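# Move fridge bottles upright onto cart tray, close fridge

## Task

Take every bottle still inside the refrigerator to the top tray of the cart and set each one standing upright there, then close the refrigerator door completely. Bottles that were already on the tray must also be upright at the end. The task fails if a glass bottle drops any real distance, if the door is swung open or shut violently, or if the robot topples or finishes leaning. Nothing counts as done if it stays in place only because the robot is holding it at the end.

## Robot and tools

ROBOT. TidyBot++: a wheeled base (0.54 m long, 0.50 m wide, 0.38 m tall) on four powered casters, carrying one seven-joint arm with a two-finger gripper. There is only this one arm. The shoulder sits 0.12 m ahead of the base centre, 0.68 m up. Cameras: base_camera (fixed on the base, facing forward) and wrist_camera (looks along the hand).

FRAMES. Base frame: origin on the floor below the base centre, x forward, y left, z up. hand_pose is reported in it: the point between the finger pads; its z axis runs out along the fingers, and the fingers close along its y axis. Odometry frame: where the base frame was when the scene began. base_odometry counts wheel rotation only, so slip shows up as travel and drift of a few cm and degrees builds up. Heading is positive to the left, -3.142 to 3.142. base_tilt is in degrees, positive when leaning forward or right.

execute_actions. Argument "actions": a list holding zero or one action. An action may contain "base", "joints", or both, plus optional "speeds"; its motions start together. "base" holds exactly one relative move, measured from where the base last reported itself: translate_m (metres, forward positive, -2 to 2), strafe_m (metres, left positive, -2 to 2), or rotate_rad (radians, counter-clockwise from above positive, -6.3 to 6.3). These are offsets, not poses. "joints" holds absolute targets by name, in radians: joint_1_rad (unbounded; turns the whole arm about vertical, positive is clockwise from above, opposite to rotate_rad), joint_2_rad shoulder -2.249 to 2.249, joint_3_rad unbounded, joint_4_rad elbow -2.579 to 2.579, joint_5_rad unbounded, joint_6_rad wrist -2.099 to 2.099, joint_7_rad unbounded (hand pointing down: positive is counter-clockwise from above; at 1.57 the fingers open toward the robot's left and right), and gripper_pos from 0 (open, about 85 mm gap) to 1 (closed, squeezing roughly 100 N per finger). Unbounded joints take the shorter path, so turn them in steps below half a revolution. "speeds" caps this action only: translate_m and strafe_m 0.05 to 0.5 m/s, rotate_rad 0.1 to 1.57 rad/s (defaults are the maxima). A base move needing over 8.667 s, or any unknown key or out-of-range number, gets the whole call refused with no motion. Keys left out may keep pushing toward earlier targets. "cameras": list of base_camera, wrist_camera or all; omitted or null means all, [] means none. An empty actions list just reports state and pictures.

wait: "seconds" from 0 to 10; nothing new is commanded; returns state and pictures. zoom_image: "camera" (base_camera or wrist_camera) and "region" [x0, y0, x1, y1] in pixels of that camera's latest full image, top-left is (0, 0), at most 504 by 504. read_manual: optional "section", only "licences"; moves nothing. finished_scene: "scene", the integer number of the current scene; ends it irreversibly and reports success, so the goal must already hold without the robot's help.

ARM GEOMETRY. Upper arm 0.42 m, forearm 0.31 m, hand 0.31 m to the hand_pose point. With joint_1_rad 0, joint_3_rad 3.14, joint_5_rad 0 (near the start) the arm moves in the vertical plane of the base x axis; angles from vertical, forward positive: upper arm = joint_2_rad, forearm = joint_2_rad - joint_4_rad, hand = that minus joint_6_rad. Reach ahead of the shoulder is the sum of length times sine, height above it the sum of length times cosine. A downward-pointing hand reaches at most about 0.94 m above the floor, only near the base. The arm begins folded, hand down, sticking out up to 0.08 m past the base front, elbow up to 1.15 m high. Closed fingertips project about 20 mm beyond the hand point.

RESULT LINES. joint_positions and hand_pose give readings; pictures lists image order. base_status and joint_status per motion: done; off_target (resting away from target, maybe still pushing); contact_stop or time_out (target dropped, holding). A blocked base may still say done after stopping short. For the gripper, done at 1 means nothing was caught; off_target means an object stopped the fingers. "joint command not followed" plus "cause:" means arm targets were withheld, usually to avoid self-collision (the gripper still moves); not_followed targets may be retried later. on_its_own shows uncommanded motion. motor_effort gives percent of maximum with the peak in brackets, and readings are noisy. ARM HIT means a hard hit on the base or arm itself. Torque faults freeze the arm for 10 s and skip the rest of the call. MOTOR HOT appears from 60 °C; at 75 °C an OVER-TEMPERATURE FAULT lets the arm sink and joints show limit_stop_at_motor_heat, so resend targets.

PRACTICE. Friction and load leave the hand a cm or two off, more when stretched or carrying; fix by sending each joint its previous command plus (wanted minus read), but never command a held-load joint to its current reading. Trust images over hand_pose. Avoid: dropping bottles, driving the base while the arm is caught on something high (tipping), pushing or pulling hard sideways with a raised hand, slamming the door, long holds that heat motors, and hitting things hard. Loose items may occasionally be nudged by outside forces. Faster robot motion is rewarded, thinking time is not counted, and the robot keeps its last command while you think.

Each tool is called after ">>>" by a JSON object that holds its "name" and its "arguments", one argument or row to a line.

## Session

>>> {"name": "execute_actions", "arguments": {
  "actions": []
}}

Scene clock: 0.00 s.
base_odometry: x=+0.000 y=+0.000 heading=+0.000 (m, m, rad; odometry frame)
base_tilt: forward=+0.3 right=+0.3 (deg)
base_status: not commanded
joint_positions: joint_1_rad=-0.021 joint_2_rad=-0.367 joint_3_rad=+3.148 joint_4_rad=-2.537 joint_5_rad=+0.007 joint_6_rad=-0.911 joint_7_rad=+1.590 gripper_pos=+0.000
joint_status: not commanded
motor_effort: joint_1_rad=+0 joint_2_rad=-2 joint_3_rad=+0 joint_4_rad=+18 joint_5_rad=-1 joint_6_rad=+2 joint_7_rad=+1 (%)
hand_pose: x=+0.2467 y=+0.0017 z=+0.5866 quat_wxyz=(+0.002, +0.999, +0.019, +0.030) (m; base frame)
pictures: base_camera, wrist_camera
Images, in order (width x height): base_camera 644x364, wrist_camera 644x476.

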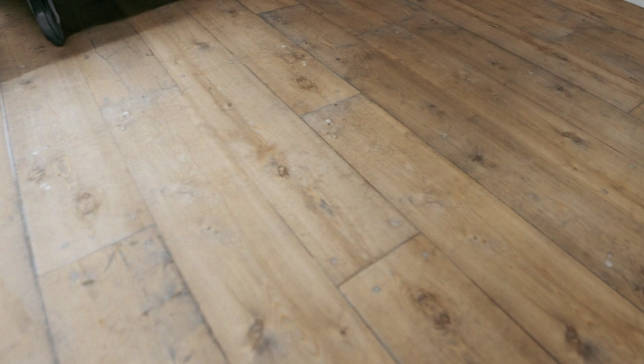

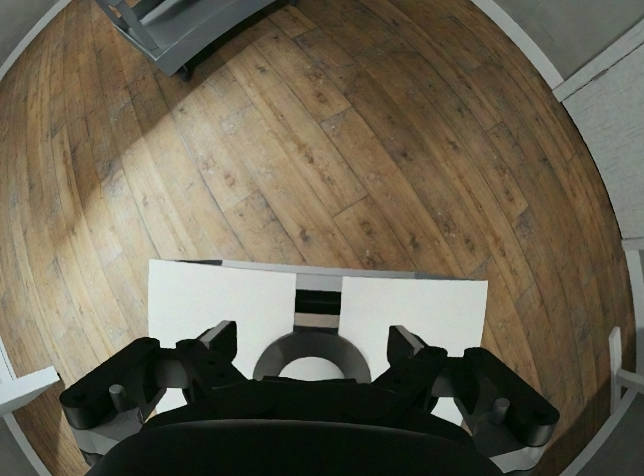

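>>> {"name": "execute_actions", "arguments": {
  "actions": [
    {"joints":{"joint_1_rad":-0.9,"joint_2_rad":-0.7,"joint_4_rad":-2.3,"joint_6_rad":-0.1}}
  ],
  "cameras": ["wrist_camera"]
}}

>>> {"name": "execute_actions", "arguments": {
  "actions": [
    {"joints":{"joint_1_rad":-2.5}}
  ],
  "cameras": ["wrist_camera"]
}}

Scene clock: 6.17 s.
base_odometry: x=+0.000 y=+0.000 heading=+0.000 (m, m, rad; odometry frame)
base_tilt: forward=+0.3 right=+0.3 (deg)
base_status: not commanded
joint_positions: joint_1_rad=-0.890 joint_2_rad=-0.683 joint_3_rad=+3.148 joint_4_rad=-2.317 joint_5_rad=+0.007 joint_6_rad=-0.144 joint_7_rad=+1.590 gripper_pos=+0.000
joint_status: all done
motor_effort: joint_1_rad=+0(1) joint_2_rad=+1(1) joint_3_rad=+0(1) joint_4_rad=+22(22) joint_5_rad=+0(1) joint_6_rad=+9(9) joint_7_rad=+0(0) (%)
hand_pose: x=+0.3426 y=+0.2730 z=+0.9241 quat_wxyz=(-0.263, +0.698, +0.340, +0.572) (m; base frame)
pictures: wrist_camera
Images, in order (width x height): wrist_camera 644x476.

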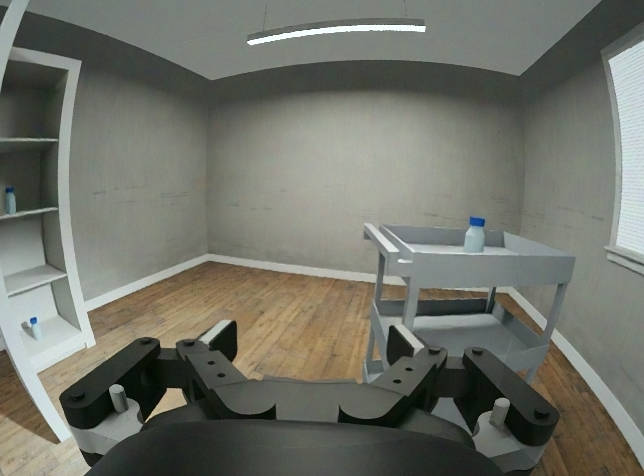

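Scene clock: 8.97 s.
base_odometry: x=+0.000 y=+0.000 heading=+0.000 (m, m, rad; odometry frame)
base_tilt: forward=+0.3 right=+0.3 (deg)
base_status: not commanded
joint_positions: joint_1_rad=-2.490 joint_2_rad=-0.683 joint_3_rad=+3.148 joint_4_rad=-2.317 joint_5_rad=+0.007 joint_6_rad=-0.144 joint_7_rad=+1.590 gripper_pos=+0.000
joint_status: all done
motor_effort: joint_1_rad=+0(1) joint_2_rad=+1(1) joint_3_rad=+0(1) joint_4_rad=+23(23) joint_5_rad=-1(1) joint_6_rad=+9(9) joint_7_rad=+0(1) (%)
hand_pose: x=-0.1605 y=+0.2155 z=+0.9241 quat_wxyz=(-0.594, +0.242, +0.738, +0.210) (m; base frame)
pictures: wrist_camera
Images, in order (width x height): wrist_camera 644x476.

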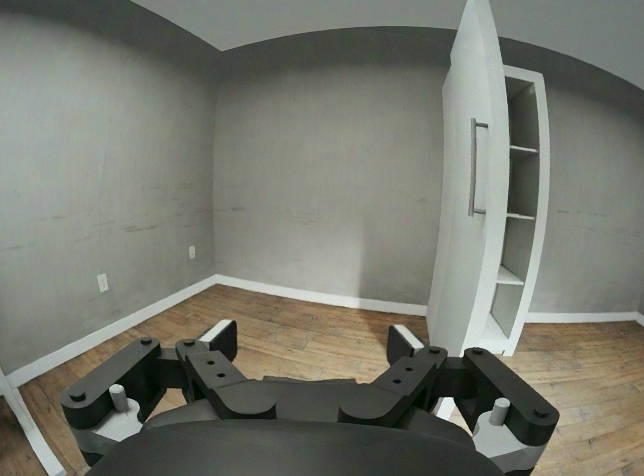

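>>> {"name": "execute_actions", "arguments": {
  "actions": [
    {"base":{"rotate_rad":2.12},"joints":{"joint_1_rad":0.0}}
  ]
}}

>>> {"name": "execute_actions", "arguments": {
  "actions": [
    {"base":{"strafe_m":-0.45}}
  ]
}}

Scene clock: 15.63 s.
base_odometry: x=+0.000 y=+0.000 heading=+2.119 (m, m, rad; odometry frame)
base_tilt: forward=+0.3 right=+0.3 (deg)
base_status: done
joint_positions: joint_1_rad=-0.010 joint_2_rad=-0.684 joint_3_rad=+3.148 joint_4_rad=-2.317 joint_5_rad=+0.007 joint_6_rad=-0.144 joint_7_rad=+1.590 gripper_pos=+0.000
joint_status: all done
motor_effort: joint_1_rad=+0(0) joint_2_rad=+1(2) joint_3_rad=+1(1) joint_4_rad=+23(23) joint_5_rad=-1(1) joint_6_rad=+9(9) joint_7_rad=+0(1) (%)
hand_pose: x=+0.4717 y=+0.0016 z=+0.9244 quat_wxyz=(+0.006, +0.776, +0.010, +0.630) (m; base frame)
pictures: base_camera, wrist_camera
Images, in order (width x height): base_camera 644x364, wrist_camera 644x476.

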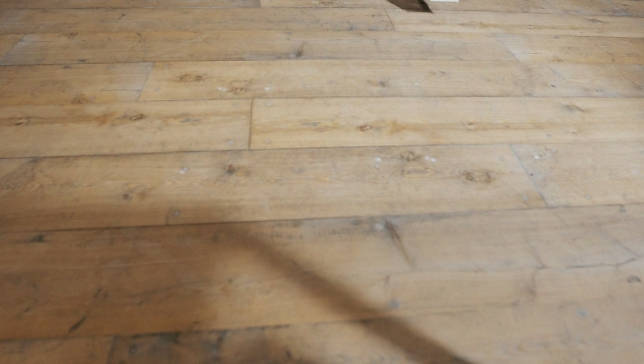

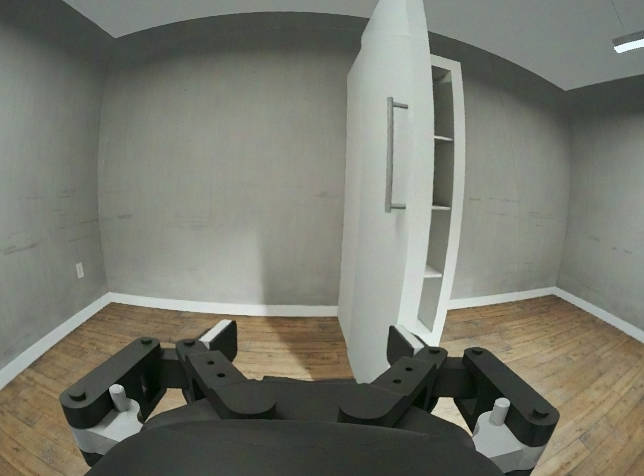

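Scene clock: 17.90 s.
base_odometry: x=+0.384 y=+0.235 heading=+2.120 (m, m, rad; odometry frame)
base_tilt: forward=+0.3 right=+0.3 (deg)
base_status: done
joint_positions: joint_1_rad=-0.009 joint_2_rad=-0.684 joint_3_rad=+3.149 joint_4_rad=-2.317 joint_5_rad=+0.007 joint_6_rad=-0.144 joint_7_rad=+1.590 gripper_pos=+0.000
joint_status: not commanded
motor_effort: joint_1_rad=+0(1) joint_2_rad=+1(2) joint_3_rad=+0(3) joint_4_rad=+22(23) joint_5_rad=-1(1) joint_6_rad=+9(9) joint_7_rad=+0(1) (%)
hand_pose: x=+0.4717 y=+0.0011 z=+0.9244 quat_wxyz=(+0.006, +0.776, +0.010, +0.630) (m; base frame)
pictures: base_camera, wrist_camera
Images, in order (width x height): base_camera 644x364, wrist_camera 644x476.

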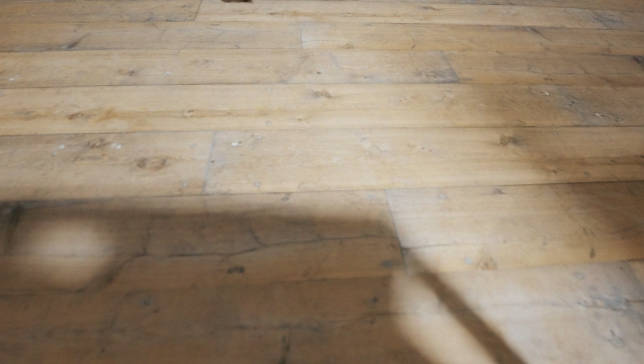

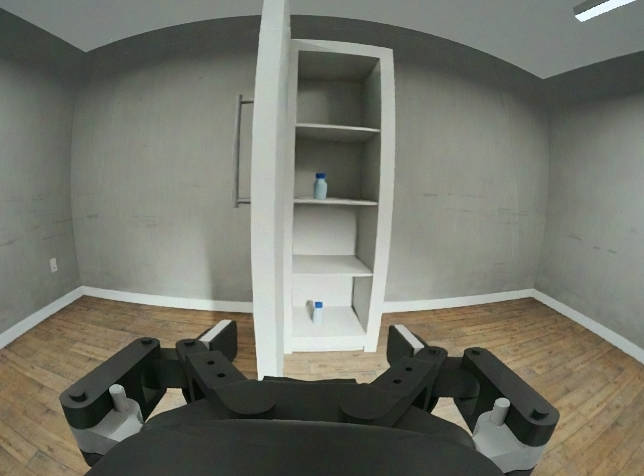

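>>> {"name": "execute_actions", "arguments": {
  "actions": [
    {"base":{"rotate_rad":0.04},"joints":{"joint_2_rad":0.35,"joint_4_rad":-2.2,"joint_6_rad":0.75,"gripper_pos":1}}
  ],
  "cameras": []
}}

>>> {"name": "execute_actions", "arguments": {
  "actions": [
    {"base":{"strafe_m":-0.1}}
  ],
  "cameras": []
}}

>>> {"name": "execute_actions", "arguments": {
  "actions": [
    {"base":{"translate_m":0.5}}
  ]
}}

Scene clock: 28.30 s.
base_odometry: x=+0.384 y=+0.235 heading=+2.160 (m, m, rad; odometry frame)
base_tilt: forward=+0.2 right=+0.3 (deg)
base_status: done
joint_positions: joint_1_rad=-0.009 joint_2_rad=+0.339 joint_3_rad=+3.149 joint_4_rad=-2.220 joint_5_rad=+0.007 joint_6_rad=+0.702 joint_7_rad=+1.590 gripper_pos=+0.999
joint_status: all done
motor_effort: joint_1_rad=-1(1) joint_2_rad=-28(29) joint_3_rad=+0(2) joint_4_rad=+15(23) joint_5_rad=+0(1) joint_6_rad=+9(10) joint_7_rad=+1(1) (%)
hand_pose: x=+0.7306 y=+0.0039 z=+0.7280 quat_wxyz=(+0.006, +0.801, +0.013, +0.599) (m; base frame)
pictures: none
No camera images: the call's "cameras" was empty. Leave "cameras" out to get every camera's image.

Scene clock: 29.57 s.
base_odometry: x=+0.467 y=+0.291 heading=+2.161 (m, m, rad; odometry frame)
base_tilt: forward=+0.3 right=+0.3 (deg)
base_status: done
joint_positions: joint_1_rad=+0.002 joint_2_rad=+0.339 joint_3_rad=+3.149 joint_4_rad=-2.220 joint_5_rad=+0.007 joint_6_rad=+0.702 joint_7_rad=+1.590 gripper_pos=+0.999
joint_status: not commanded
motor_effort: joint_1_rad=+0(2) joint_2_rad=-28(28) joint_3_rad=-1(2) joint_4_rad=+15(15) joint_5_rad=-1(1) joint_6_rad=+9(9) joint_7_rad=+0(1) (%)
hand_pose: x=+0.7307 y=-0.0024 z=+0.7281 quat_wxyz=(+0.009, +0.801, +0.009, +0.599) (m; base frame)
pictures: none
No camera images: the call's "cameras" was empty. Leave "cameras" out to get every camera's image.

Scene clock: 31.93 s.
base_odometry: x=+0.189 y=+0.707 heading=+2.160 (m, m, rad; odometry frame)
base_tilt: forward=+0.3 right=+0.3 (deg)
base_status: done
joint_positions: joint_1_rad=+0.002 joint_2_rad=+0.344 joint_3_rad=+3.149 joint_4_rad=-2.211 joint_5_rad=+0.007 joint_6_rad=+0.705 joint_7_rad=+1.590 gripper_pos=+0.999
joint_status: not commanded
motor_effort: joint_1_rad=-1(2) joint_2_rad=-29(31) joint_3_rad=-1(1) joint_4_rad=+15(16) joint_5_rad=+0(1) joint_6_rad=+10(10) joint_7_rad=+1(1) (%)
hand_pose: x=+0.7341 y=-0.0024 z=+0.7301 quat_wxyz=(+0.009, +0.799, +0.009, +0.602) (m; base frame)
pictures: base_camera, wrist_camera
Images, in order (width x height): base_camera 644x364, wrist_camera 644x476.

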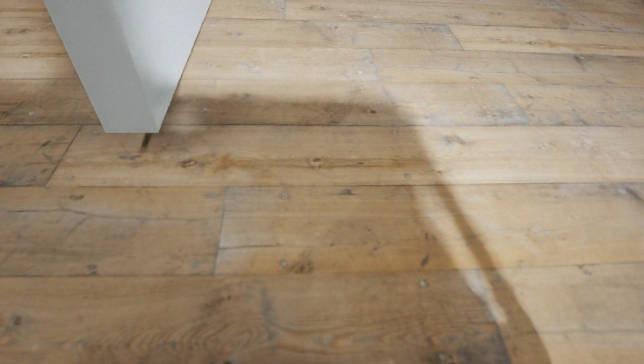

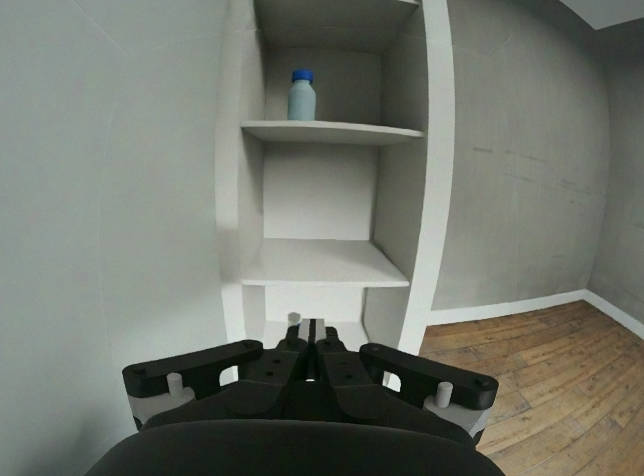

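>>> {"name": "execute_actions", "arguments": {
  "actions": [
    {"base":{"strafe_m":0.3},"speeds":{"strafe_m":0.07}}
  ],
  "cameras": ["base_camera"]
}}

>>> {"name": "execute_actions", "arguments": {
  "actions": [
    {"base":{"translate_m":0.1},"speeds":{"translate_m":0.07}}
  ],
  "cameras": []
}}

>>> {"name": "execute_actions", "arguments": {
  "actions": [
    {"base":{"strafe_m":0.1},"speeds":{"strafe_m":0.07}}
  ]
}}

Scene clock: 42.90 s.
base_odometry: x=-0.060 y=+0.541 heading=+2.160 (m, m, rad; odometry frame)
base_tilt: forward=+0.3 right=+0.4 (deg)
base_status: done
joint_positions: joint_1_rad=+0.159 joint_2_rad=+0.357 joint_3_rad=+3.290 joint_4_rad=-2.196 joint_5_rad=-0.059 joint_6_rad=+0.705 joint_7_rad=+1.586 gripper_pos=+0.999
joint_status: not commanded
motor_effort: joint_1_rad=-30(31) joint_2_rad=-33(34) joint_3_rad=-27(29) joint_4_rad=+14(17) joint_5_rad=+13(14) joint_6_rad=+12(11) joint_7_rad=+4(6) (%)
hand_pose: x=+0.7115 y=-0.1904 z=+0.7317 quat_wxyz=(+0.116, +0.786, -0.126, +0.594) (m; base frame)
pictures: base_camera
Images, in order (width x height): base_camera 644x364.

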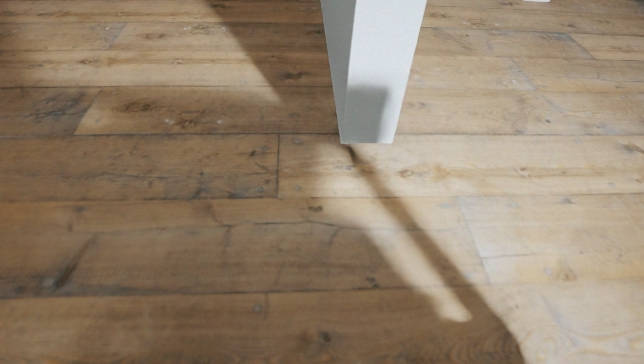

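Scene clock: 44.83 s.
base_odometry: x=-0.115 y=+0.623 heading=+2.159 (m, m, rad; odometry frame)
base_tilt: forward=+0.2 right=+0.4 (deg)
base_status: done
joint_positions: joint_1_rad=+0.185 joint_2_rad=+0.289 joint_3_rad=+3.312 joint_4_rad=-2.306 joint_5_rad=-0.059 joint_6_rad=+0.705 joint_7_rad=+1.586 gripper_pos=+0.999
joint_status: not commanded
motor_effort: joint_1_rad=-35(37) joint_2_rad=-14(34) joint_3_rad=-32(34) joint_4_rad=+34(37) joint_5_rad=+8(13) joint_6_rad=+11(12) joint_7_rad=+1(3) (%)
hand_pose: x=+0.6615 y=-0.2061 z=+0.7210 quat_wxyz=(+0.128, +0.795, -0.149, +0.574) (m; base frame)
pictures: none
No camera images: the call's "cameras" was empty. Leave "cameras" out to get every camera's image.

Scene clock: 48.77 s.
base_odometry: x=-0.196 y=+0.569 heading=+2.159 (m, m, rad; odometry frame)
base_tilt: forward=+0.3 right=+0.4 (deg)
base_status: strafe_m time_out (by the wheels' count: +0.097 of +0.100)
joint_positions: joint_1_rad=+0.244 joint_2_rad=+0.304 joint_3_rad=+3.369 joint_4_rad=-2.285 joint_5_rad=-0.059 joint_6_rad=+0.705 joint_7_rad=+1.586 gripper_pos=+0.999
joint_status: not commanded
motor_effort: joint_1_rad=-44(48) joint_2_rad=-16(22) joint_3_rad=-40(44) joint_4_rad=+32(35) joint_5_rad=+10(11) joint_6_rad=+11(12) joint_7_rad=+1(1) (%)
hand_pose: x=+0.6432 y=-0.2688 z=+0.7238 quat_wxyz=(+0.168, +0.784, -0.187, +0.568) (m; base frame)
pictures: base_camera, wrist_camera
Images, in order (width x height): base_camera 644x364, wrist_camera 644x476.

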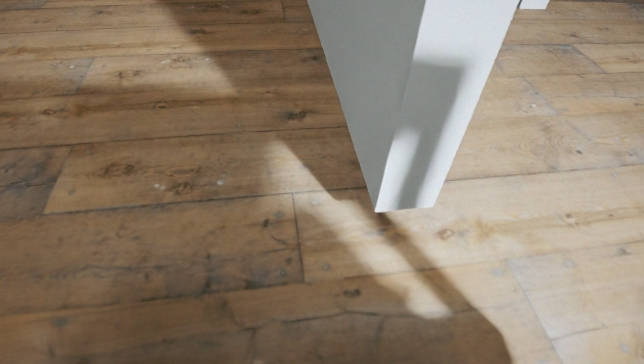

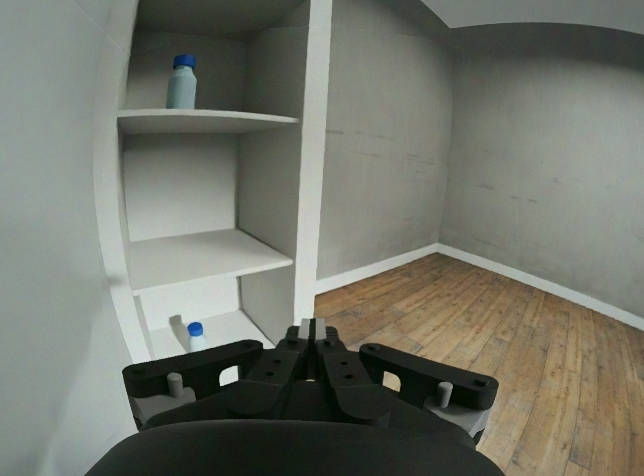

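>>> {"name": "execute_actions", "arguments": {
  "actions": [
    {"base":{"strafe_m":-0.5},"speeds":{"strafe_m":0.15},"joints":{"joint_1_rad":0.05}}
  ],
  "cameras": ["base_camera"]
}}

>>> {"name": "execute_actions", "arguments": {
  "actions": [
    {"base":{"rotate_rad":-0.1},"joints":{"joint_1_rad":0,"joint_2_rad":-0.04,"joint_3_rad":3.14,"joint_4_rad":-1.97,"joint_5_rad":0,"joint_6_rad":0.4,"gripper_pos":0}}
  ]
}}

Scene clock: 56.17 s.
base_odometry: x=+0.220 y=+0.847 heading=+2.160 (m, m, rad; odometry frame)
base_tilt: forward=+0.3 right=+0.3 (deg)
base_status: done
joint_positions: joint_1_rad=+0.049 joint_2_rad=+0.336 joint_3_rad=+3.146 joint_4_rad=-2.211 joint_5_rad=-0.019 joint_6_rad=+0.705 joint_7_rad=+1.586 gripper_pos=+0.999
joint_status: all done
motor_effort: joint_1_rad=+0(45) joint_2_rad=-28(29) joint_3_rad=-1(41) joint_4_rad=+15(38) joint_5_rad=-1(10) joint_6_rad=+9(12) joint_7_rad=+1(1) (%)
hand_pose: x=+0.7327 y=-0.0349 z=+0.7347 quat_wxyz=(+0.022, +0.796, -0.024, +0.604) (m; base frame)
pictures: base_camera
Images, in order (width x height): base_camera 644x364.

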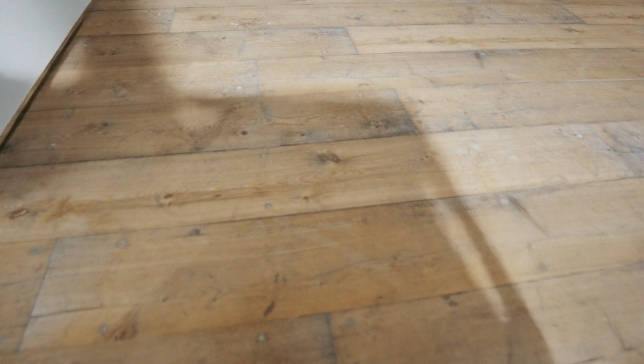

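Scene clock: 57.80 s.
base_odometry: x=+0.220 y=+0.847 heading=+2.059 (m, m, rad; odometry frame)
base_tilt: forward=+0.3 right=+0.3 (deg)
base_status: done
joint_positions: joint_1_rad=+0.012 joint_2_rad=-0.039 joint_3_rad=+3.148 joint_4_rad=-1.984 joint_5_rad=-0.018 joint_6_rad=+0.448 joint_7_rad=+1.586 gripper_pos=+0.000
joint_status: all done
motor_effort: joint_1_rad=+0(4) joint_2_rad=-21(31) joint_3_rad=+0(3) joint_4_rad=+22(22) joint_5_rad=-1(0) joint_6_rad=+9(10) joint_7_rad=+1(1) (%)
hand_pose: x=+0.7057 y=-0.0125 z=+1.0102 quat_wxyz=(+0.009, +0.681, -0.010, +0.733) (m; base frame)
pictures: base_camera, wrist_camera
Images, in order (width x height): base_camera 644x364, wrist_camera 644x476.

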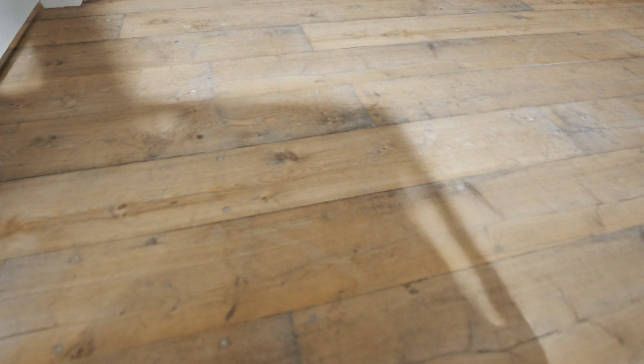

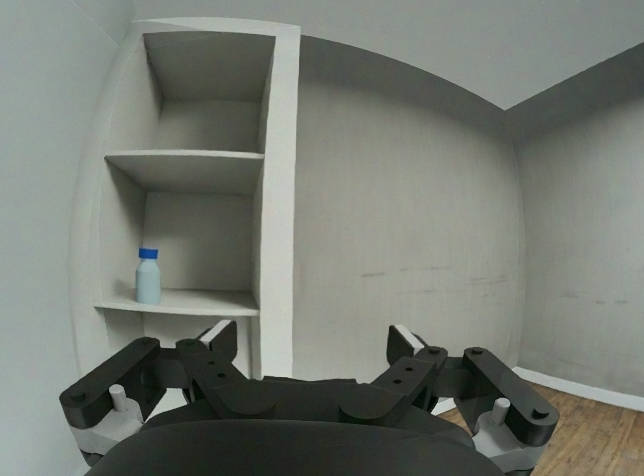

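>>> {"name": "execute_actions", "arguments": {
  "actions": [
    {"base":{"rotate_rad":0.22},"joints":{"joint_6_rad":0.33}}
  ],
  "cameras": []
}}

>>> {"name": "execute_actions", "arguments": {
  "actions": [
    {"base":{"strafe_m":-0.04},"joints":{"joint_1_rad":-0.3}}
  ],
  "cameras": []
}}

>>> {"name": "execute_actions", "arguments": {
  "actions": [
    {"base":{"translate_m":0.25},"speeds":{"translate_m":0.2}}
  ]
}}

Scene clock: 66.03 s.
base_odometry: x=+0.221 y=+0.847 heading=+2.279 (m, m, rad; odometry frame)
base_tilt: forward=+0.3 right=+0.3 (deg)
base_status: done
joint_positions: joint_1_rad=-0.001 joint_2_rad=-0.039 joint_3_rad=+3.138 joint_4_rad=-1.982 joint_5_rad=-0.018 joint_6_rad=+0.369 joint_7_rad=+1.586 gripper_pos=+0.000
joint_status: all done
motor_effort: joint_1_rad=-1(4) joint_2_rad=-20(22) joint_3_rad=+0(4) joint_4_rad=+21(23) joint_5_rad=+0(0) joint_6_rad=+9(11) joint_7_rad=+0(1) (%)
hand_pose: x=+0.7067 y=+0.0018 z=+0.9866 quat_wxyz=(+0.000, +0.708, -0.001, +0.706) (m; base frame)
pictures: none
No camera images: the call's "cameras" was empty. Leave "cameras" out to get every camera's image.

Scene clock: 67.40 s.
base_odometry: x=+0.251 y=+0.874 heading=+2.281 (m, m, rad; odometry frame)
base_tilt: forward=+0.3 right=+0.3 (deg)
base_status: done
joint_positions: joint_1_rad=-0.294 joint_2_rad=-0.039 joint_3_rad=+3.137 joint_4_rad=-1.982 joint_5_rad=-0.018 joint_6_rad=+0.369 joint_7_rad=+1.586 gripper_pos=+0.000
joint_status: all done
motor_effort: joint_1_rad=+0(3) joint_2_rad=-21(21) joint_3_rad=+0(3) joint_4_rad=+22(22) joint_5_rad=-1(1) joint_6_rad=+10(9) joint_7_rad=+0(1) (%)
hand_pose: x=+0.6809 y=+0.1722 z=+0.9866 quat_wxyz=(-0.103, +0.701, +0.102, +0.698) (m; base frame)
pictures: none
No camera images: the call's "cameras" was empty. Leave "cameras" out to get every camera's image.

Scene clock: 69.43 s.
base_odometry: x=+0.088 y=+1.063 heading=+2.280 (m, m, rad; odometry frame)
base_tilt: forward=+0.3 right=+0.4 (deg)
base_status: done
joint_positions: joint_1_rad=-0.294 joint_2_rad=-0.039 joint_3_rad=+3.137 joint_4_rad=-1.982 joint_5_rad=-0.018 joint_6_rad=+0.369 joint_7_rad=+1.586 gripper_pos=+0.000
joint_status: not commanded
motor_effort: joint_1_rad=-1(1) joint_2_rad=-20(23) joint_3_rad=+0(2) joint_4_rad=+22(23) joint_5_rad=+0(1) joint_6_rad=+10(10) joint_7_rad=+0(1) (%)
hand_pose: x=+0.6807 y=+0.1723 z=+0.9872 quat_wxyz=(-0.103, +0.701, +0.103, +0.698) (m; base frame)
pictures: base_camera, wrist_camera
Images, in order (width x height): base_camera 644x364, wrist_camera 644x476.

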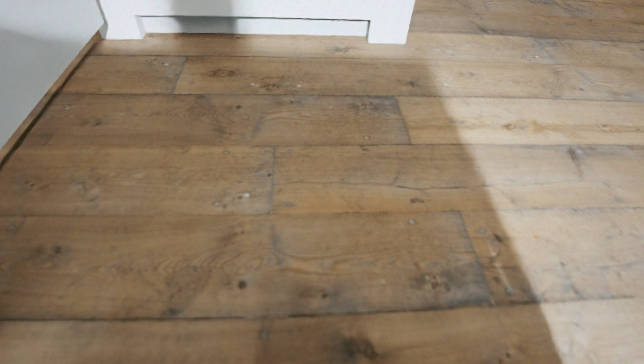

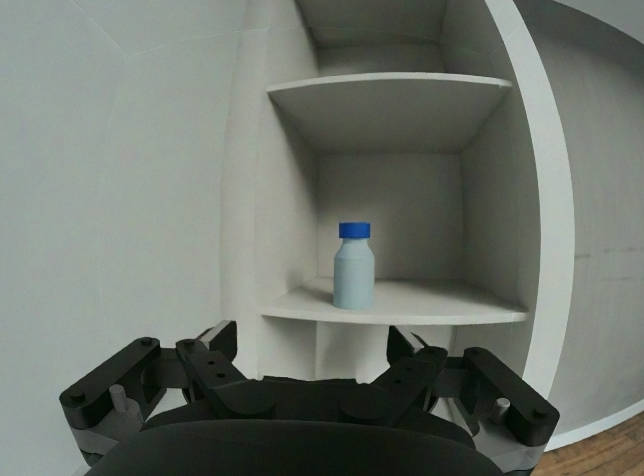

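>>> {"name": "execute_actions", "arguments": {
  "actions": [
    {"base":{"strafe_m":0.06},"joints":{"joint_1_rad":-0.19}}
  ],
  "cameras": []
}}

>>> {"name": "execute_actions", "arguments": {
  "actions": [
    {"base":{"translate_m":0.2},"speeds":{"translate_m":0.15}}
  ]
}}

Scene clock: 74.90 s.
base_odometry: x=+0.042 y=+1.025 heading=+2.280 (m, m, rad; odometry frame)
base_tilt: forward=+0.3 right=+0.3 (deg)
base_status: done
joint_positions: joint_1_rad=-0.201 joint_2_rad=-0.039 joint_3_rad=+3.137 joint_4_rad=-1.982 joint_5_rad=-0.018 joint_6_rad=+0.369 joint_7_rad=+1.586 gripper_pos=+0.000
joint_status: all done
motor_effort: joint_1_rad=+0(2) joint_2_rad=-20(22) joint_3_rad=+0(3) joint_4_rad=+22(22) joint_5_rad=-1(1) joint_6_rad=+10(10) joint_7_rad=+1(0) (%)
hand_pose: x=+0.6944 y=+0.1188 z=+0.9872 quat_wxyz=(-0.070, +0.705, +0.069, +0.703) (m; base frame)
pictures: none
No camera images: the call's "cameras" was empty. Leave "cameras" out to get every camera's image.

Scene clock: 76.90 s.
base_odometry: x=-0.088 y=+1.176 heading=+2.280 (m, m, rad; odometry frame)
base_tilt: forward=+0.3 right=+0.3 (deg)
base_status: done
joint_positions: joint_1_rad=-0.200 joint_2_rad=-0.040 joint_3_rad=+3.137 joint_4_rad=-1.982 joint_5_rad=-0.018 joint_6_rad=+0.369 joint_7_rad=+1.586 gripper_pos=+0.000
joint_status: not commanded
motor_effort: joint_1_rad=+0(0) joint_2_rad=-20(23) joint_3_rad=+0(1) joint_4_rad=+22(23) joint_5_rad=-1(1) joint_6_rad=+10(10) joint_7_rad=+1(1) (%)
hand_pose: x=+0.6942 y=+0.1187 z=+0.9879 quat_wxyz=(-0.070, +0.704, +0.069, +0.703) (m; base frame)
pictures: base_camera, wrist_camera
Images, in order (width x height): base_camera 644x364, wrist_camera 644x476.

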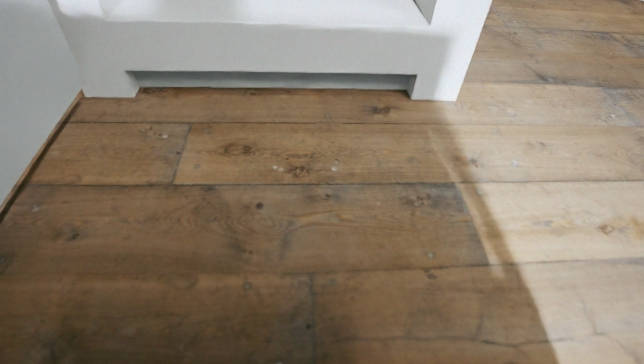

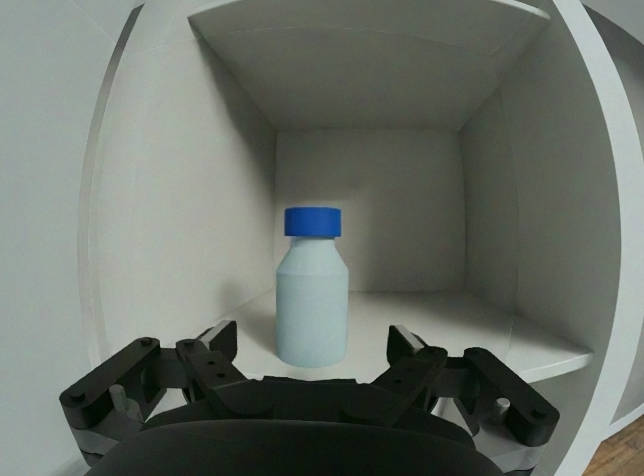

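>>> {"name": "execute_actions", "arguments": {
  "actions": [
    {"joints":{"joint_2_rad":0.22,"joint_4_rad":-1.65,"joint_6_rad":0.25}}
  ],
  "cameras": ["wrist_camera"]
}}

Scene clock: 84.47 s.
base_odometry: x=-0.088 y=+1.176 heading=+2.280 (m, m, rad; odometry frame)
base_tilt: forward=+0.3 right=+0.3 (deg)
base_status: not commanded
joint_positions: joint_1_rad=-0.200 joint_2_rad=+0.213 joint_3_rad=+3.137 joint_4_rad=-1.669 joint_5_rad=-0.018 joint_6_rad=+0.296 joint_7_rad=+1.586 gripper_pos=+0.000
joint_status: all done
motor_effort: joint_1_rad=+0(0) joint_2_rad=-30(33) joint_3_rad=+0(1) joint_4_rad=+22(23) joint_5_rad=-1(1) joint_6_rad=+10(10) joint_7_rad=+0(1) (%)
hand_pose: x=+0.8040 y=+0.1415 z=+0.9918 quat_wxyz=(-0.071, +0.709, +0.070, +0.698) (m; base frame)
pictures: wrist_camera
Images, in order (width x height): wrist_camera 644x476.

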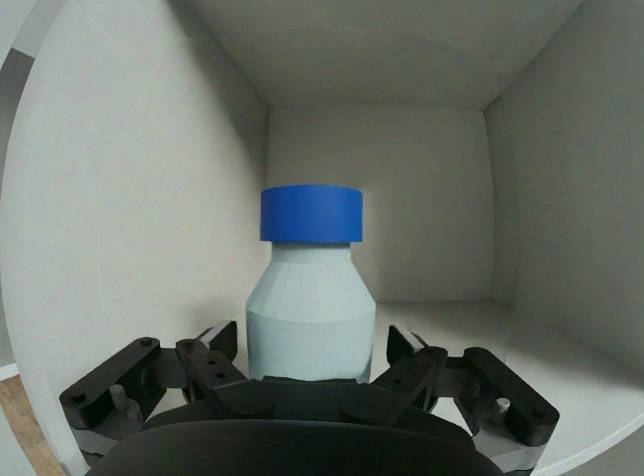

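>>> {"name": "execute_actions", "arguments": {
  "actions": [
    {"base":{"translate_m":0.015},"speeds":{"translate_m":0.05}}
  ],
  "cameras": []
}}

>>> {"name": "execute_actions", "arguments": {
  "actions": [
    {"joints":{"gripper_pos":1}}
  ],
  "cameras": []
}}

>>> {"name": "execute_actions", "arguments": {
  "actions": [
    {"joints":{"joint_2_rad":0.14,"joint_4_rad":-1.58,"joint_6_rad":0.2}}
  ],
  "cameras": ["wrist_camera"]
}}

Scene clock: 94.03 s.
base_odometry: x=-0.098 y=+1.187 heading=+2.281 (m, m, rad; odometry frame)
base_tilt: forward=+0.3 right=+0.4 (deg)
base_status: done
joint_positions: joint_1_rad=-0.199 joint_2_rad=+0.214 joint_3_rad=+3.137 joint_4_rad=-1.668 joint_5_rad=-0.018 joint_6_rad=+0.296 joint_7_rad=+1.586 gripper_pos=+0.000
joint_status: not commanded
motor_effort: joint_1_rad=-1(3) joint_2_rad=-31(32) joint_3_rad=-1(2) joint_4_rad=+22(23) joint_5_rad=-1(1) joint_6_rad=+9(10) joint_7_rad=+1(0) (%)
hand_pose: x=+0.8046 y=+0.1406 z=+0.9916 quat_wxyz=(-0.070, +0.709, +0.069, +0.698) (m; base frame)
pictures: none
No camera images: the call's "cameras" was empty. Leave "cameras" out to get every camera's image.

Scene clock: 95.13 s.
base_odometry: x=-0.098 y=+1.187 heading=+2.281 (m, m, rad; odometry frame)
base_tilt: forward=+0.3 right=+0.3 (deg)
base_status: not commanded
joint_positions: joint_1_rad=-0.199 joint_2_rad=+0.214 joint_3_rad=+3.137 joint_4_rad=-1.668 joint_5_rad=-0.018 joint_6_rad=+0.296 joint_7_rad=+1.586 gripper_pos=+0.236
joint_status: gripper_pos off_target (ended at +0.236, target +1.000)
motor_effort: joint_1_rad=+1(2) joint_2_rad=-30(30) joint_3_rad=+1(2) joint_4_rad=+22(22) joint_5_rad=-1(1) joint_6_rad=+10(9) joint_7_rad=+0(0) (%)
hand_pose: x=+0.8046 y=+0.1405 z=+0.9918 quat_wxyz=(-0.070, +0.709, +0.069, +0.698) (m; base frame)
pictures: none
No camera images: the call's "cameras" was empty. Leave "cameras" out to get every camera's image.

Scene clock: 96.17 s.
base_odometry: x=-0.098 y=+1.187 heading=+2.281 (m, m, rad; odometry frame)
base_tilt: forward=+0.3 right=+0.3 (deg)
base_status: not commanded
joint_positions: joint_1_rad=-0.198 joint_2_rad=+0.184 joint_3_rad=+3.137 joint_4_rad=-1.623 joint_5_rad=-0.018 joint_6_rad=+0.218 joint_7_rad=+1.586 gripper_pos=+0.236
joint_status: joint_2_rad off_target (ended at +0.184, target +0.140); joint_4_rad off_target (ended at -1.623, target -1.580); the others done
motor_effort: joint_1_rad=-1(0) joint_2_rad=-35(37) joint_3_rad=+0(0) joint_4_rad=+27(27) joint_5_rad=-1(2) joint_6_rad=+13(14) joint_7_rad=+1(1) (%)
hand_pose: x=+0.7988 y=+0.1393 z=+1.0158 quat_wxyz=(-0.071, +0.710, +0.070, +0.697) (m; base frame)
pictures: wrist_camera
Images, in order (width x height): wrist_camera 644x476.

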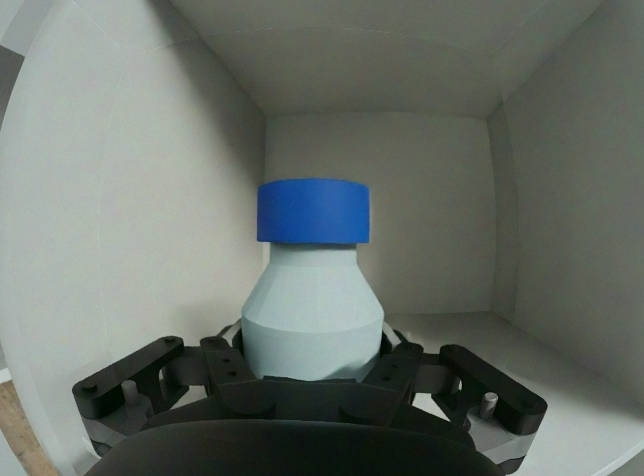

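>>> {"name": "execute_actions", "arguments": {
  "actions": [
    {"base":{"translate_m":-0.95},"speeds":{"translate_m":0.3}}
  ],
  "cameras": []
}}

>>> {"name": "execute_actions", "arguments": {
  "actions": [
    {"base":{"strafe_m":0.25},"joints":{"joint_1_rad":0,"joint_2_rad":-0.5,"joint_4_rad":-2.05,"joint_6_rad":0.1}}
  ],
  "cameras": []
}}

>>> {"name": "execute_actions", "arguments": {
  "actions": [
    {"base":{"translate_m":-0.35}}
  ],
  "cameras": []
}}

>>> {"name": "execute_actions", "arguments": {
  "actions": [
    {"base":{"rotate_rad":-1.57},"speeds":{"rotate_rad":0.8},"joints":{"joint_6_rad":-0.1}}
  ]
}}

Scene clock: 105.17 s.
base_odometry: x=+0.521 y=+0.467 heading=+2.281 (m, m, rad; odometry frame)
base_tilt: forward=+0.3 right=+0.3 (deg)
base_status: done
joint_positions: joint_1_rad=-0.194 joint_2_rad=+0.174 joint_3_rad=+3.138 joint_4_rad=-1.620 joint_5_rad=-0.018 joint_6_rad=+0.217 joint_7_rad=+1.586 gripper_pos=+0.236
joint_status: not commanded
motor_effort: joint_1_rad=-1(5) joint_2_rad=-35(39) joint_3_rad=+0(5) joint_4_rad=+27(28) joint_5_rad=-1(0) joint_6_rad=+13(14) joint_7_rad=+1(0) (%)
hand_pose: x=+0.7962 y=+0.1360 z=+1.0248 quat_wxyz=(-0.070, +0.706, +0.068, +0.702) (m; base frame)
pictures: none
No camera images: the call's "cameras" was empty. Leave "cameras" out to get every camera's image.

Scene clock: 107.07 s.
base_odometry: x=+0.332 y=+0.303 heading=+2.281 (m, m, rad; odometry frame)
base_tilt: forward=+0.2 right=+0.3 (deg)
base_status: done
joint_positions: joint_1_rad=-0.012 joint_2_rad=-0.474 joint_3_rad=+3.137 joint_4_rad=-2.058 joint_5_rad=-0.018 joint_6_rad=+0.120 joint_7_rad=+1.586 gripper_pos=+0.236
joint_status: all done
motor_effort: joint_1_rad=+0(4) joint_2_rad=-8(36) joint_3_rad=+0(4) joint_4_rad=+28(28) joint_5_rad=-1(1) joint_6_rad=+13(14) joint_7_rad=+1(1) (%)
hand_pose: x=+0.5508 y=+0.0083 z=+1.0850 quat_wxyz=(-0.005, +0.669, +0.004, +0.744) (m; base frame)
pictures: none
No camera images: the call's "cameras" was empty. Leave "cameras" out to get every camera's image.

Scene clock: 109.13 s.
base_odometry: x=+0.560 y=+0.038 heading=+2.281 (m, m, rad; odometry frame)
base_tilt: forward=+0.3 right=+0.3 (deg)
base_status: done
joint_positions: joint_1_rad=-0.011 joint_2_rad=-0.484 joint_3_rad=+3.137 joint_4_rad=-2.060 joint_5_rad=-0.018 joint_6_rad=+0.117 joint_7_rad=+1.586 gripper_pos=+0.236
joint_status: not commanded
motor_effort: joint_1_rad=-1(0) joint_2_rad=-9(15) joint_3_rad=+0(1) joint_4_rad=+28(29) joint_5_rad=-1(1) joint_6_rad=+13(14) joint_7_rad=+1(1) (%)
hand_pose: x=+0.5469 y=+0.0080 z=+1.0873 quat_wxyz=(-0.005, +0.666, +0.004, +0.745) (m; base frame)
pictures: none
No camera images: the call's "cameras" was empty. Leave "cameras" out to get every camera's image.

Scene clock: 111.97 s.
base_odometry: x=+0.560 y=+0.038 heading=+0.712 (m, m, rad; odometry frame)
base_tilt: forward=+0.3 right=+0.3 (deg)
base_status: done
joint_positions: joint_1_rad=-0.005 joint_2_rad=-0.481 joint_3_rad=+3.138 joint_4_rad=-2.077 joint_5_rad=-0.018 joint_6_rad=-0.100 joint_7_rad=+1.586 gripper_pos=+0.236
joint_status: all done
motor_effort: joint_1_rad=-1(2) joint_2_rad=-8(11) joint_3_rad=+0(4) joint_4_rad=+28(30) joint_5_rad=+0(0) joint_6_rad=+13(13) joint_7_rad=+1(1) (%)
hand_pose: x=+0.5473 y=+0.0060 z=+1.0078 quat_wxyz=(-0.004, +0.750, +0.003, +0.661) (m; base frame)
pictures: base_camera, wrist_camera
Images, in order (width x height): base_camera 644x364, wrist_camera 644x476.

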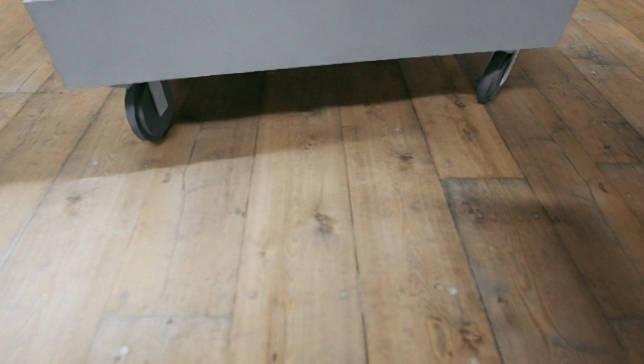

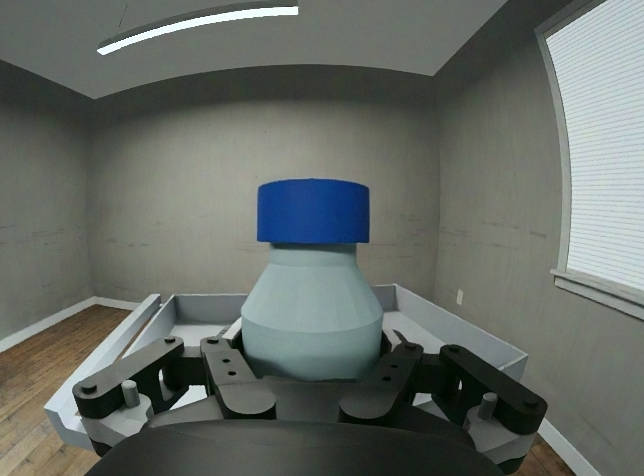

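>>> {"name": "execute_actions", "arguments": {
  "actions": [
    {"base":{"strafe_m":-0.18},"joints":{"joint_2_rad":0.0,"joint_4_rad":-1.76,"joint_6_rad":0.2}}
  ],
  "cameras": []
}}

>>> {"name": "execute_actions", "arguments": {
  "actions": [
    {"base":{"translate_m":0.14},"speeds":{"translate_m":0.12}}
  ]
}}

Scene clock: 118.47 s.
base_odometry: x=+0.677 y=-0.098 heading=+0.711 (m, m, rad; odometry frame)
base_tilt: forward=+0.3 right=+0.3 (deg)
base_status: done
joint_positions: joint_1_rad=-0.003 joint_2_rad=+0.022 joint_3_rad=+3.143 joint_4_rad=-1.805 joint_5_rad=-0.018 joint_6_rad=+0.125 joint_7_rad=+1.586 gripper_pos=+0.236
joint_status: joint_4_rad off_target (ended at -1.805, target -1.760); joint_6_rad off_target (ended at +0.125, target +0.200); the others done
motor_effort: joint_1_rad=+0(2) joint_2_rad=-28(31) joint_3_rad=+0(3) joint_4_rad=+27(27) joint_5_rad=-1(2) joint_6_rad=+13(11) joint_7_rad=+1(1) (%)
hand_pose: x=+0.7411 y=+0.0017 z=+0.9816 quat_wxyz=(-0.001, +0.752, -0.001, +0.659) (m; base frame)
pictures: none
No camera images: the call's "cameras" was empty. Leave "cameras" out to get every camera's image.

Scene clock: 120.27 s.
base_odometry: x=+0.784 y=-0.007 heading=+0.711 (m, m, rad; odometry frame)
base_tilt: forward=+0.3 right=+0.3 (deg)
base_status: done
joint_positions: joint_1_rad=-0.003 joint_2_rad=+0.024 joint_3_rad=+3.143 joint_4_rad=-1.803 joint_5_rad=-0.018 joint_6_rad=+0.128 joint_7_rad=+1.586 gripper_pos=+0.236
joint_status: not commanded
motor_effort: joint_1_rad=+0(3) joint_2_rad=-28(31) joint_3_rad=+0(2) joint_4_rad=+27(28) joint_5_rad=+0(0) joint_6_rad=+13(13) joint_7_rad=+0(1) (%)
hand_pose: x=+0.7421 y=+0.0017 z=+0.9829 quat_wxyz=(-0.001, +0.751, -0.001, +0.660) (m; base frame)
pictures: base_camera, wrist_camera
Images, in order (width x height): base_camera 644x364, wrist_camera 644x476.

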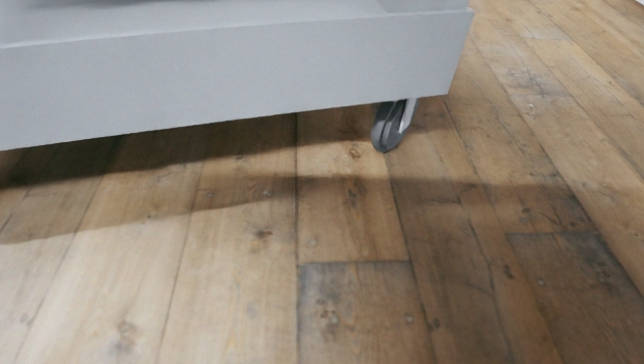

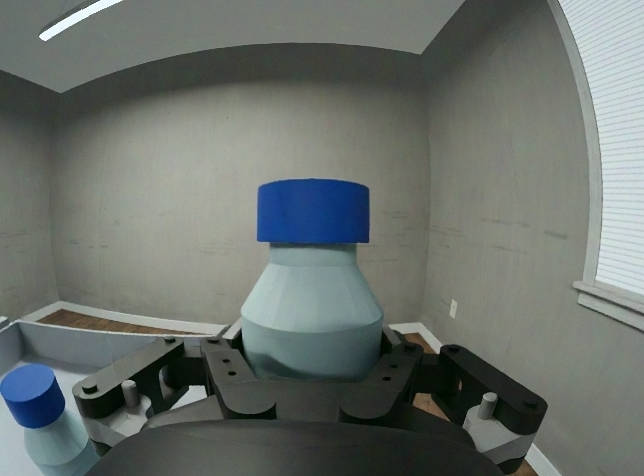

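>>> {"name": "execute_actions", "arguments": {
  "actions": [
    {"base":{"translate_m":0.04},"speeds":{"translate_m":0.1},"joints":{"joint_2_rad":0.1,"joint_4_rad":-1.9,"joint_6_rad":0.36}}
  ],
  "cameras": ["wrist_camera"]
}}

>>> {"name": "execute_actions", "arguments": {
  "actions": [
    {"joints":{"joint_2_rad":0.16,"joint_4_rad":-1.94,"joint_6_rad":0.44}}
  ],
  "cameras": ["wrist_camera"]
}}

Scene clock: 125.07 s.
base_odometry: x=+0.814 y=+0.019 heading=+0.710 (m, m, rad; odometry frame)
base_tilt: forward=+0.4 right=+0.3 (deg)
base_status: done
joint_positions: joint_1_rad=-0.003 joint_2_rad=+0.130 joint_3_rad=+3.143 joint_4_rad=-1.919 joint_5_rad=-0.018 joint_6_rad=+0.286 joint_7_rad=+1.586 gripper_pos=+0.236
joint_status: joint_6_rad off_target (ended at +0.286, target +0.360); the others done
motor_effort: joint_1_rad=-1(3) joint_2_rad=-31(35) joint_3_rad=+0(3) joint_4_rad=+25(28) joint_5_rad=-1(0) joint_6_rad=+13(15) joint_7_rad=+1(1) (%)
hand_pose: x=+0.7583 y=+0.0009 z=+0.8949 quat_wxyz=(+0.001, +0.772, -0.002, +0.636) (m; base frame)
pictures: wrist_camera
Images, in order (width x height): wrist_camera 644x476.

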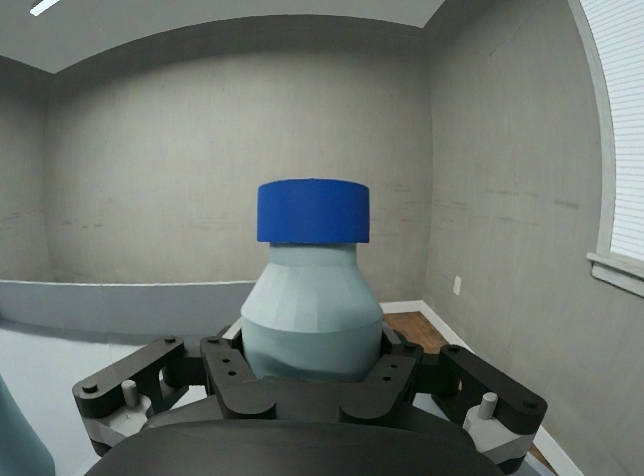

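Scene clock: 125.97 s.
base_odometry: x=+0.814 y=+0.019 heading=+0.710 (m, m, rad; odometry frame)
base_tilt: forward=+0.3 right=+0.3 (deg)
base_status: not commanded
joint_positions: joint_1_rad=-0.003 joint_2_rad=+0.176 joint_3_rad=+3.143 joint_4_rad=-1.948 joint_5_rad=-0.018 joint_6_rad=+0.369 joint_7_rad=+1.586 gripper_pos=+0.236
joint_status: joint_6_rad off_target (ended at +0.369, target +0.440); the others done
motor_effort: joint_1_rad=+0(1) joint_2_rad=-32(34) joint_3_rad=+0(0) joint_4_rad=+25(26) joint_5_rad=-1(0) joint_6_rad=+13(15) joint_7_rad=+1(1) (%)
hand_pose: x=+0.7663 y=+0.0005 z=+0.8740 quat_wxyz=(+0.001, +0.769, -0.002, +0.639) (m; base frame)
pictures: wrist_camera
Images, in order (width x height): wrist_camera 644x476.

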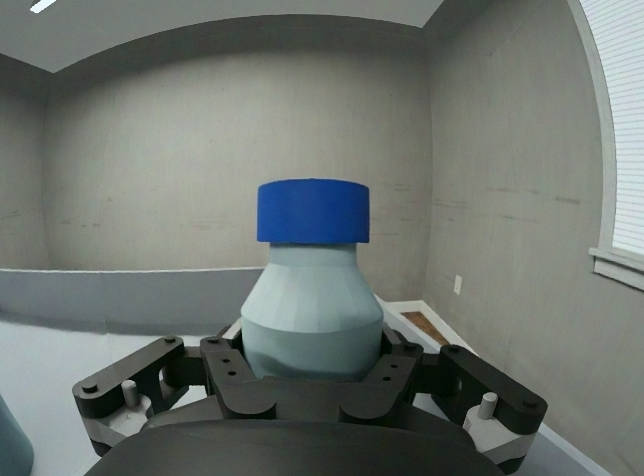

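>>> {"name": "execute_actions", "arguments": {
  "actions": [
    {"base":{"strafe_m":0.05},"speeds":{"strafe_m":0.08}}
  ],
  "cameras": []
}}

>>> {"name": "execute_actions", "arguments": {
  "actions": [
    {"joints":{"joint_2_rad":0.19,"joint_4_rad":-1.97,"joint_6_rad":0.46}}
  ],
  "cameras": ["wrist_camera"]
}}

>>> {"name": "execute_actions", "arguments": {
  "actions": [
    {"joints":{"joint_2_rad":0.22,"joint_4_rad":-1.99,"joint_6_rad":0.5}}
  ],
  "cameras": ["wrist_camera"]
}}

Scene clock: 132.07 s.
base_odometry: x=+0.782 y=+0.057 heading=+0.710 (m, m, rad; odometry frame)
base_tilt: forward=+0.3 right=+0.4 (deg)
base_status: done
joint_positions: joint_1_rad=-0.002 joint_2_rad=+0.176 joint_3_rad=+3.142 joint_4_rad=-1.948 joint_5_rad=-0.018 joint_6_rad=+0.369 joint_7_rad=+1.586 gripper_pos=+0.236
joint_status: not commanded
motor_effort: joint_1_rad=-1(4) joint_2_rad=-32(33) joint_3_rad=+0(3) joint_4_rad=+25(25) joint_5_rad=-1(1) joint_6_rad=+13(13) joint_7_rad=+0(0) (%)
hand_pose: x=+0.7662 y=+0.0004 z=+0.8740 quat_wxyz=(+0.001, +0.769, -0.002, +0.639) (m; base frame)
pictures: none
No camera images: the call's "cameras" was empty. Leave "cameras" out to get every camera's image.

Scene clock: 132.70 s.
base_odometry: x=+0.782 y=+0.057 heading=+0.710 (m, m, rad; odometry frame)
base_tilt: forward=+0.3 right=+0.3 (deg)
base_status: not commanded
joint_positions: joint_1_rad=-0.002 joint_2_rad=+0.191 joint_3_rad=+3.142 joint_4_rad=-1.970 joint_5_rad=-0.018 joint_6_rad=+0.398 joint_7_rad=+1.586 gripper_pos=+0.236
joint_status: joint_6_rad off_target (ended at +0.398, target +0.460); the others done
motor_effort: joint_1_rad=+0(0) joint_2_rad=-30(33) joint_3_rad=-1(1) joint_4_rad=+23(24) joint_5_rad=+0(0) joint_6_rad=+11(12) joint_7_rad=+1(1) (%)
hand_pose: x=+0.7655 y=+0.0002 z=+0.8604 quat_wxyz=(+0.002, +0.772, -0.002, +0.636) (m; base frame)
pictures: wrist_camera
Images, in order (width x height): wrist_camera 644x476.

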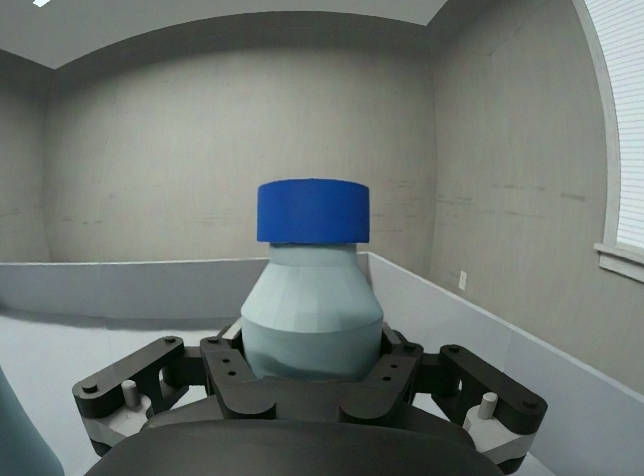

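Scene clock: 133.37 s.
base_odometry: x=+0.782 y=+0.057 heading=+0.710 (m, m, rad; odometry frame)
base_tilt: forward=+0.3 right=+0.3 (deg)
base_status: not commanded
joint_positions: joint_1_rad=-0.002 joint_2_rad=+0.206 joint_3_rad=+3.142 joint_4_rad=-1.981 joint_5_rad=-0.018 joint_6_rad=+0.447 joint_7_rad=+1.586 gripper_pos=+0.236
joint_status: all done
motor_effort: joint_1_rad=-1(0) joint_2_rad=-28(30) joint_3_rad=+0(0) joint_4_rad=+21(22) joint_5_rad=-1(0) joint_6_rad=+11(13) joint_7_rad=+1(1) (%)
hand_pose: x=+0.7685 y=+0.0000 z=+0.8598 quat_wxyz=(+0.002, +0.764, -0.002, +0.645) (m; base frame)
pictures: wrist_camera
Images, in order (width x height): wrist_camera 644x476.

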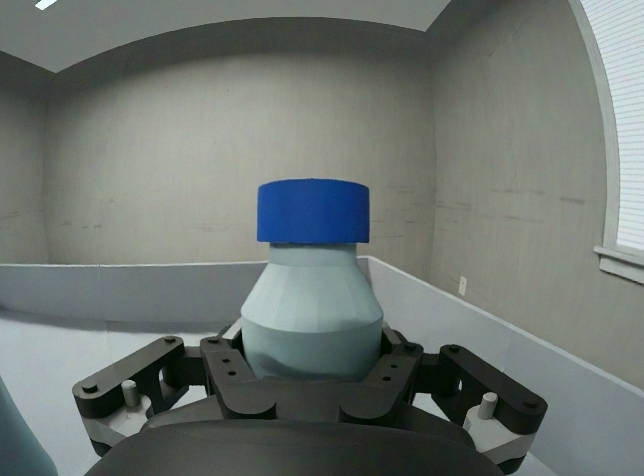

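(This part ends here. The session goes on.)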